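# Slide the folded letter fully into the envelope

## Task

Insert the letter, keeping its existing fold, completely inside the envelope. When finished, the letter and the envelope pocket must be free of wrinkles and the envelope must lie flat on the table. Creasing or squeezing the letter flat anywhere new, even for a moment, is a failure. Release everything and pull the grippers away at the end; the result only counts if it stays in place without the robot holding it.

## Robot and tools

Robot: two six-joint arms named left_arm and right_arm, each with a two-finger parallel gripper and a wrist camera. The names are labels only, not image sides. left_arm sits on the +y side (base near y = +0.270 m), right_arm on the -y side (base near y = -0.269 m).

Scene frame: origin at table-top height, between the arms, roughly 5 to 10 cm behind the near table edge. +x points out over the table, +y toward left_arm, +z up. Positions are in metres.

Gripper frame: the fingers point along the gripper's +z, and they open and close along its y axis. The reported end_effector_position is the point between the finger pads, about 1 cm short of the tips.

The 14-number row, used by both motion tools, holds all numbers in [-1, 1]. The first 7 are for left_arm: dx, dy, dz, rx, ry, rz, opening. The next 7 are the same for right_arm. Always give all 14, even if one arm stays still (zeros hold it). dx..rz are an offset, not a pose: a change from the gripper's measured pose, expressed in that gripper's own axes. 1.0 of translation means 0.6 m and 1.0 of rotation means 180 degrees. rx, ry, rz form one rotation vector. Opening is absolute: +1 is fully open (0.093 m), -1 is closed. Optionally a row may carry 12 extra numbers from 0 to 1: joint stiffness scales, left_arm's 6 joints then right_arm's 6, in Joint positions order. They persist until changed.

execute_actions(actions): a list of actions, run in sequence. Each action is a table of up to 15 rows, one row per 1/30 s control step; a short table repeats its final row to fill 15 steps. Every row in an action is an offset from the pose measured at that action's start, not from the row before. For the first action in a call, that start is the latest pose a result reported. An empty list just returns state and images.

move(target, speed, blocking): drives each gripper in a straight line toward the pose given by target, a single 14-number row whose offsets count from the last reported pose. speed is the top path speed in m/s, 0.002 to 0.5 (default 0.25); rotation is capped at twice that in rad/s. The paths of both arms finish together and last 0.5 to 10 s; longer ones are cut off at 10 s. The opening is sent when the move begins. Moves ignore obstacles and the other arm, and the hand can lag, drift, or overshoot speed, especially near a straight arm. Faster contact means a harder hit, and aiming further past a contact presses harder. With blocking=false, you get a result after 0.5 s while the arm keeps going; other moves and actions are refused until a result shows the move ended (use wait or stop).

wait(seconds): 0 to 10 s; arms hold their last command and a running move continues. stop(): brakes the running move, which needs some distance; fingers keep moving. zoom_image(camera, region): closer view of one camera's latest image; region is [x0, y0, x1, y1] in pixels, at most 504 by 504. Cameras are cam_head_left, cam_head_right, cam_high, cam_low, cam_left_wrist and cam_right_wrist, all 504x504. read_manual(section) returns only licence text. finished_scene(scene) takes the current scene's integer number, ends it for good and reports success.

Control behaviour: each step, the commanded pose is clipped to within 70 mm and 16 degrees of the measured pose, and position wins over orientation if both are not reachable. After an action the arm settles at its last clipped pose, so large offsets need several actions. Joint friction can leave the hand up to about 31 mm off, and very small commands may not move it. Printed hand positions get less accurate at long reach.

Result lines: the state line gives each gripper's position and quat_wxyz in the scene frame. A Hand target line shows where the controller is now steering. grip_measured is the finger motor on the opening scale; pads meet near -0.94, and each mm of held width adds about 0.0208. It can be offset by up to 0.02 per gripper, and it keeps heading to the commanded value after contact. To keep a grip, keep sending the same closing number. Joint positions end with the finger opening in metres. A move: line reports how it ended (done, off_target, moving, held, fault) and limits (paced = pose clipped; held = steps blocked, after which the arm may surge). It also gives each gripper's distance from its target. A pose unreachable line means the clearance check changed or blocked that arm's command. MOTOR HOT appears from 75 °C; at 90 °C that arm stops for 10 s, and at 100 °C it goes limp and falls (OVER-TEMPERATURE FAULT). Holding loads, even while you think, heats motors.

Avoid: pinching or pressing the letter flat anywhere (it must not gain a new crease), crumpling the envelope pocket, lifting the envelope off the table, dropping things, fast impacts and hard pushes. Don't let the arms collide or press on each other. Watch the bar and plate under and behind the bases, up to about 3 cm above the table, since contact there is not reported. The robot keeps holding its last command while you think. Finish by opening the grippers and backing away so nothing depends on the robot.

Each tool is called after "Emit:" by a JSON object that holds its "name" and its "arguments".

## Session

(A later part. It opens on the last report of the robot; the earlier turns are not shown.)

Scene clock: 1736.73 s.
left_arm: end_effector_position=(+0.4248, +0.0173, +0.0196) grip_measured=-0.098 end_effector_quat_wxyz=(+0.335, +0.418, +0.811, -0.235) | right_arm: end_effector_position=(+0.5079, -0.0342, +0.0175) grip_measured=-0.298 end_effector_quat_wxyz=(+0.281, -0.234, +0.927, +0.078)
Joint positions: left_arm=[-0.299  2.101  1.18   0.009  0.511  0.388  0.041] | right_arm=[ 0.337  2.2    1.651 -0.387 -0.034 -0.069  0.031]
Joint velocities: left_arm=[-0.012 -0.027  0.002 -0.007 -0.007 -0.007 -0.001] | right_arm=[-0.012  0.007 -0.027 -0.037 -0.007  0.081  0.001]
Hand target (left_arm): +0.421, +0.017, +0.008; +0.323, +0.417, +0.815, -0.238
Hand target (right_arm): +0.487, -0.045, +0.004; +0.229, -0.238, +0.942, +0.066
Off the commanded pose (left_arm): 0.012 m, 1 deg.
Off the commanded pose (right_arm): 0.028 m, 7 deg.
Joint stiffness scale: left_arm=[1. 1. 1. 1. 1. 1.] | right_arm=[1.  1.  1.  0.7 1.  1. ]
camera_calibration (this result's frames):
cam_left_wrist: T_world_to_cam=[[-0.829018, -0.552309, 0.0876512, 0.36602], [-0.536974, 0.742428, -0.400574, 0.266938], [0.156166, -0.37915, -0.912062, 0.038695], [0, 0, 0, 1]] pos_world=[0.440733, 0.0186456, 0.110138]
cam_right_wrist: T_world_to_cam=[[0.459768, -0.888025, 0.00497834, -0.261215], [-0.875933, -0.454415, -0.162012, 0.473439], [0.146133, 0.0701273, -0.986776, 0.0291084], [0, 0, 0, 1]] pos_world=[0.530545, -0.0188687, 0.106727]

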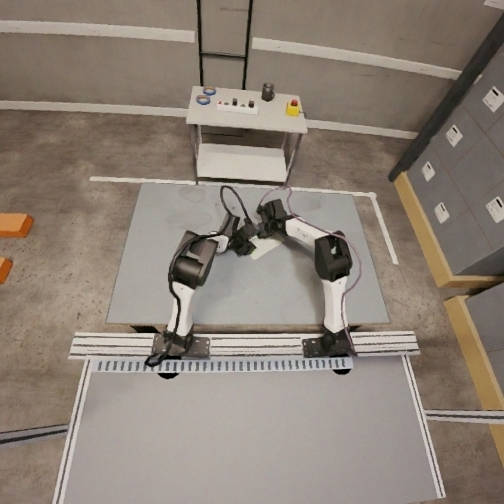

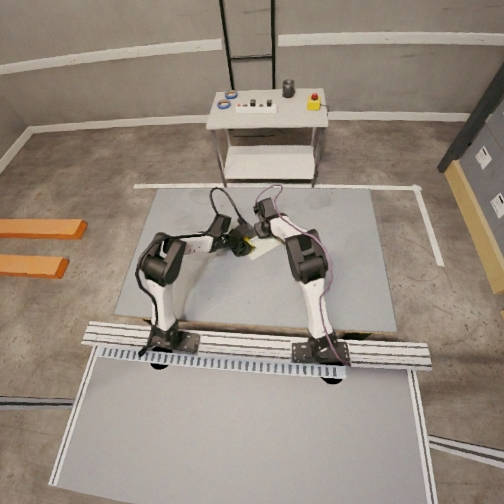

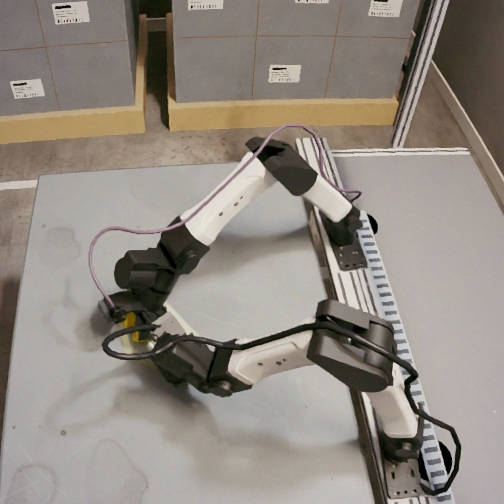

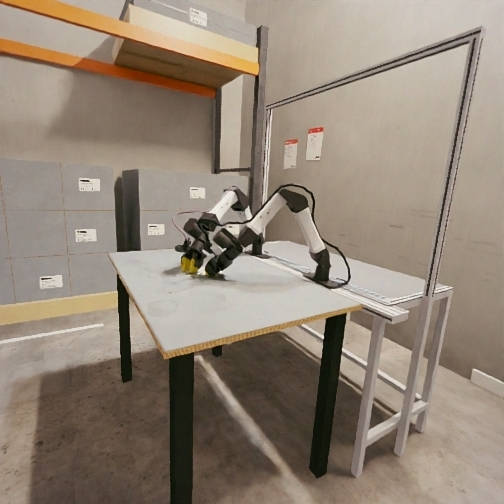

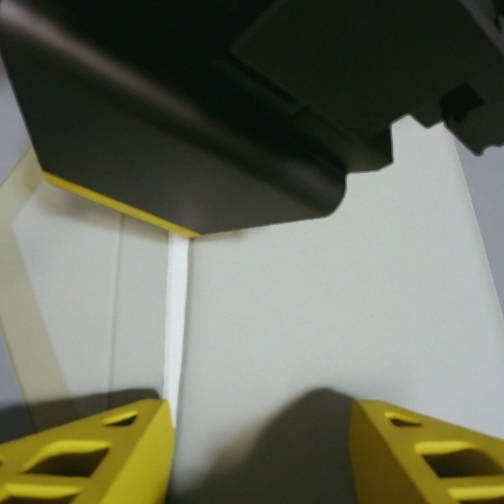

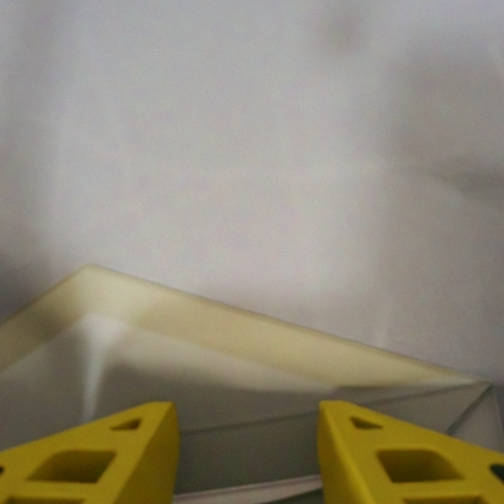

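The letter has bottomed out (envelope now moves along with it). Lifting both hands and retracting.

Emit:
{"name": "execute_actions", "arguments": {"actions": [[[0.008,-0.0016,0.006,0.002,0.003,-0.002,-0.10,0.046,0,-0.0026,0,0.0365,0,-0.3],[0,0,0,0,0,0,-0.10,0.046,0,-0.0026,0,0.0365,0,-0.3],[-0.008,0.0016,-0.006,-0.002,-0.003,0.002,-0.10,0.046,0,-0.0026,0,0.0365,0,-0.3],[-0.016,0.0033,-0.0116,-0.004,-0.0058,0.0038,-0.10,0.04,0,-0.002,0,0.032,0,-0.3],[-0.022,0.0045,-0.016,-0.0054,-0.008,0.0052,-0.10,0.03,0,-0.001,0,0.024,0,-0.3],[-0.028,0.0058,-0.02,-0.0068,-0.01,0.0066,-0.10,0.02,0,-0.0005,0,0.016,0,-0.3],[-0.033,0.0068,-0.024,-0.008,-0.012,0.0078,-0.10,0.01,0,0,0,0.008,0,-0.3],[-0.038,0.0078,-0.0275,-0.0093,-0.0136,0.009,-0.10,0,0,0,0,0,0,-0.3,1,1,1,1,1,1,1,1,1,1,1,1],[-0.042,0.0087,-0.0304,-0.0103,-0.015,0.01,-0.10,-0.01,0,-0.0002,0,-0.008,0,-0.3],[-0.046,0.0095,-0.033,-0.0113,-0.0165,0.011,-0.10,-0.02,0,-0.0005,0,-0.016,0,-0.3],[-0.05,0.0103,-0.036,-0.0122,-0.018,0.012,-0.10,-0.03,0,-0.0011,0,-0.024,0,-0.3],[-0.053,0.011,-0.038,-0.013,-0.019,0.0126,-0.10,-0.04,0,-0.002,0,-0.032,0,-0.3],[-0.056,0.0116,-0.04,-0.0137,-0.02,0.0133,-0.10,-0.05,0,-0.003,0,-0.04,0,-0.3],[-0.058,0.012,-0.042,-0.0142,-0.0208,0.0138,-0.10,-0.06,0,-0.0045,0,-0.048,0,-0.3]]]}}

Emit:
{"name": "move", "arguments": {"target": [-0.08,-0.1,-0.3,0,0,0,-0.1,-0.06,-0.06,-0.48,0,0,0,-0.3], "speed": 0.25}}

Scene clock: 1746.23 s.
left_arm: end_effector_position=(+0.4278, +0.0161, +0.0449) grip_measured=-0.098 end_effector_quat_wxyz=(+0.358, +0.421, +0.801, -0.232) | right_arm: end_effector_position=(+0.5226, -0.0279, +0.0292) grip_measured=-0.298 end_effector_quat_wxyz=(+0.319, -0.231, +0.915, +0.085)
Joint positions: left_arm=[-0.299  2.046  1.18   0.005  0.511  0.389  0.041] | right_arm=[ 0.337  2.2    1.651 -0.305 -0.034 -0.069  0.031]
Joint velocities: left_arm=[ 0.002 -0.105  0.007 -0.066 -0.051  0.037 -0.001] | right_arm=[-0.017 -0.012 -0.017  0.462  0.022 -0.051  0.   ]
Hand target (left_arm): +0.436, +0.019, +0.061; +0.375, +0.420, +0.796, -0.223
Hand target (right_arm): +0.532, -0.022, +0.041; +0.349, -0.228, +0.904, +0.094
Off the commanded pose (left_arm): 0.019 m, 2 deg.
Off the commanded pose (right_arm): 0.016 m, 4 deg.
Joint stiffness scale: left_arm=[1. 1. 1. 1. 1. 1.] | right_arm=[1. 1. 1. 1. 1. 1.]
camera_calibration (this result's frames):
cam_left_wrist: T_world_to_cam=[[-0.833081, -0.550164, 0.0574008, 0.368714], [-0.515947, 0.735441, -0.439233, 0.272468], [0.199435, -0.395533, -0.896538, 0.0419484], [0, 0, 0, 1]] pos_world=[0.439382, 0.0190613, 0.136121]
cam_right_wrist: T_world_to_cam=[[0.457489, -0.889166, 0.00940004, -0.261408], [-0.861694, -0.445914, -0.242166, 0.486276], [0.219517, 0.102688, -0.970189, 0.0001242], [0, 0, 0, 1]] pos_world=[0.538585, -0.0156104, 0.120337]

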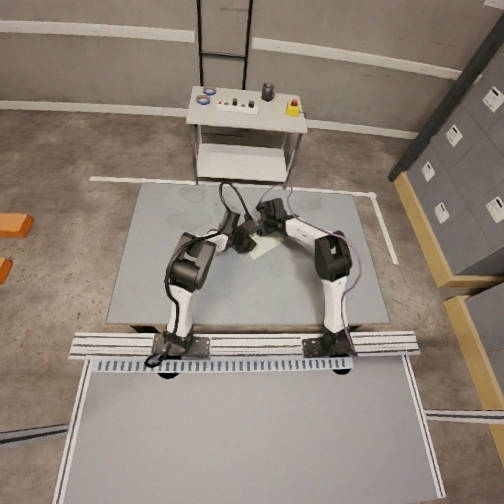

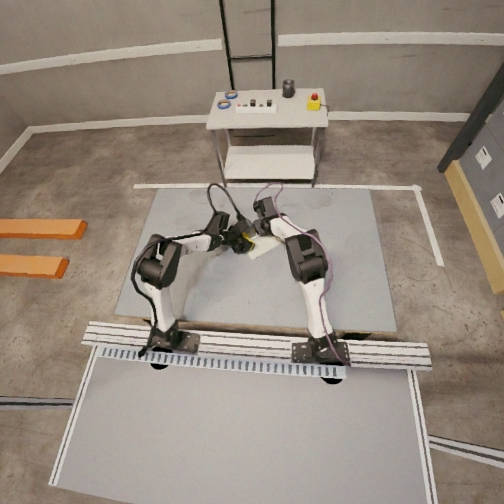

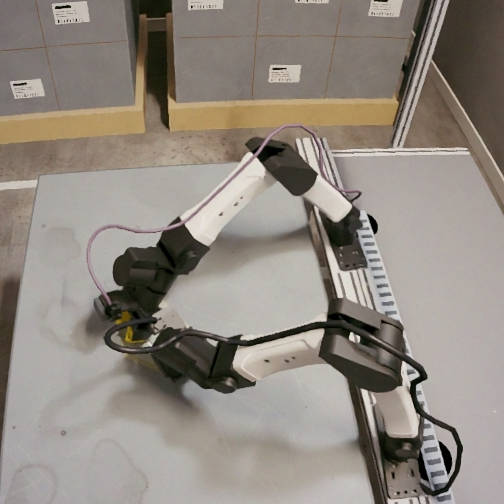

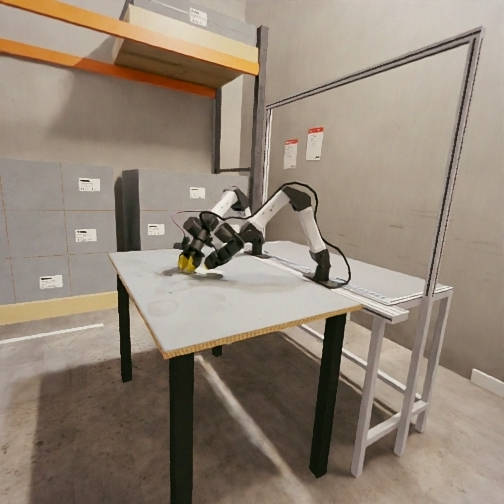

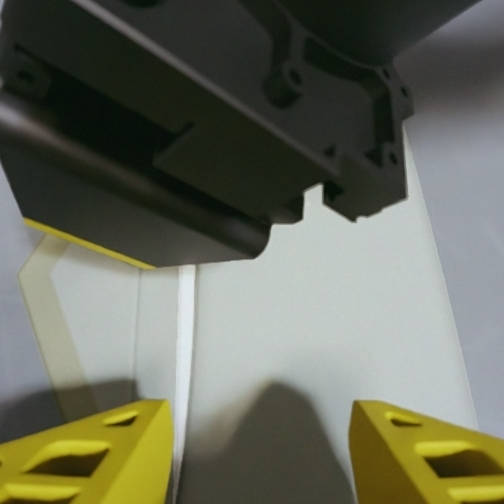

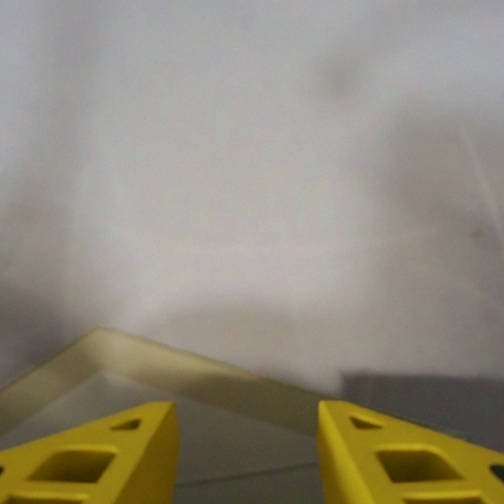

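Scene clock: 1748.17 s.
left_arm: end_effector_position=(+0.3204, +0.0769, +0.1797) grip_measured=-0.098 end_effector_quat_wxyz=(+0.339, +0.419, +0.809, -0.233) | right_arm: end_effector_position=(+0.4109, -0.1291, +0.2739) grip_measured=-0.298 end_effector_quat_wxyz=(+0.321, -0.227, +0.916, +0.081)
Joint positions: left_arm=[-0.238  1.448  1.098 -0.583  0.546  0.447  0.041] | right_arm=[ 0.212  1.637  1.856 -1.077 -0.106 -0.158  0.031]
Joint velocities: left_arm=[ 0.007 -0.012  0.002  0.007  0.066 -0.125 -0.   ] | right_arm=[-0.007 -0.012  0.002 -0.037  0.007 -0.081 -0.   ]
Hand target (left_arm): +0.325, +0.079, +0.197; +0.358, +0.421, +0.801, -0.232
Hand target (right_arm): +0.409, -0.130, +0.277; +0.320, -0.231, +0.915, +0.084
Off the commanded pose (left_arm): 0.023 m, 2 deg.
Off the commanded pose (right_arm): 0.006 m, 1 deg.
Joint stiffness scale: left_arm=[1. 1. 1. 1. 1. 1.] | right_arm=[1. 1. 1. 1. 1. 1.]
move: off_target (left_arm)
camera_calibration (this result's frames):
cam_left_wrist: T_world_to_cam=[[-0.830416, -0.55151, 0.0790361, 0.300267], [-0.532107, 0.743028, -0.40592, 0.230123], [0.165143, -0.379138, -0.910484, 0.220475], [0, 0, 0, 1]] pos_world=[0.335387, 0.0782025, 0.270419]
cam_right_wrist: T_world_to_cam=[[0.447814, -0.894018, 0.0139225, -0.300472], [-0.865434, -0.437304, -0.244517, 0.407428], [0.224691, 0.0974491, -0.969545, 0.269398], [0, 0, 0, 1]] pos_world=[0.426626, -0.11671, 0.364999]

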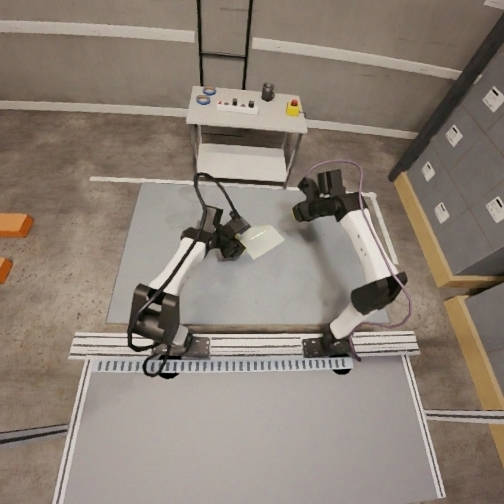

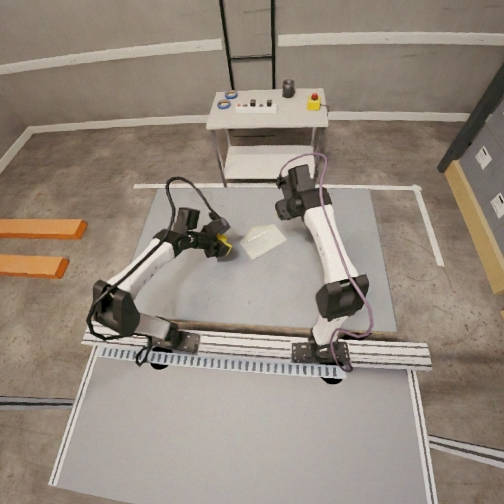

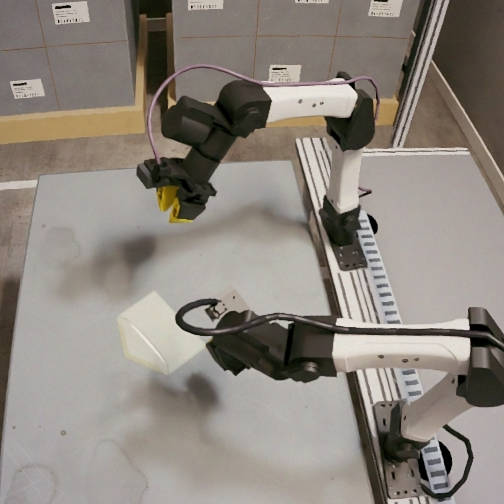

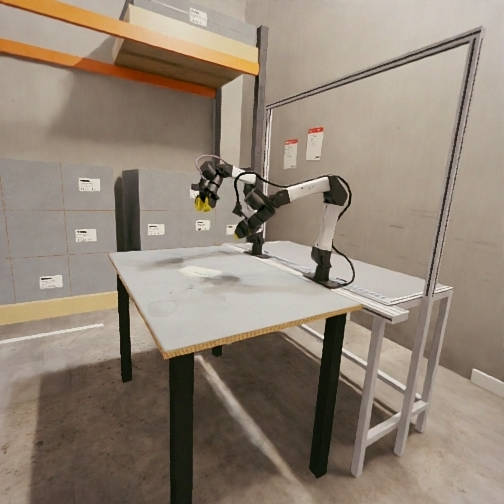

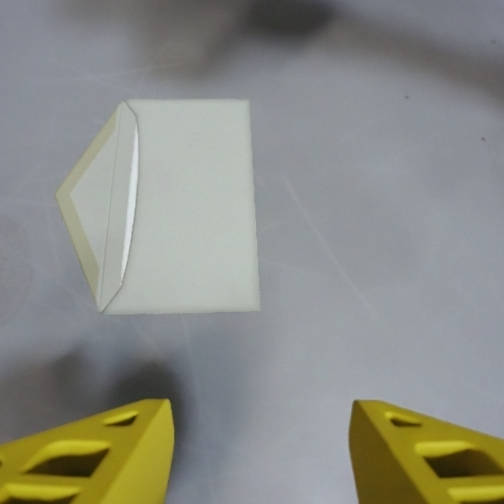

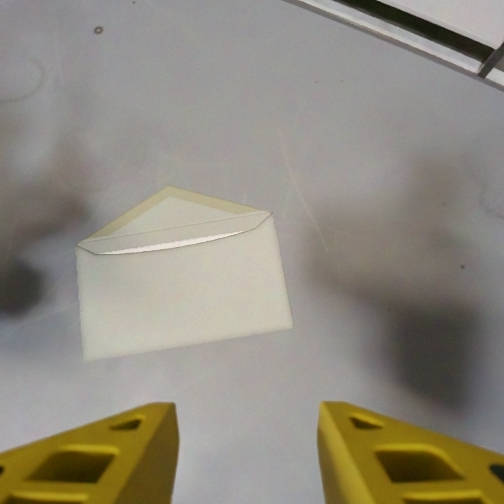

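Emit:
{"name": "finished_scene", "arguments": {"scene": 1}}

The scene is finished: the task was done.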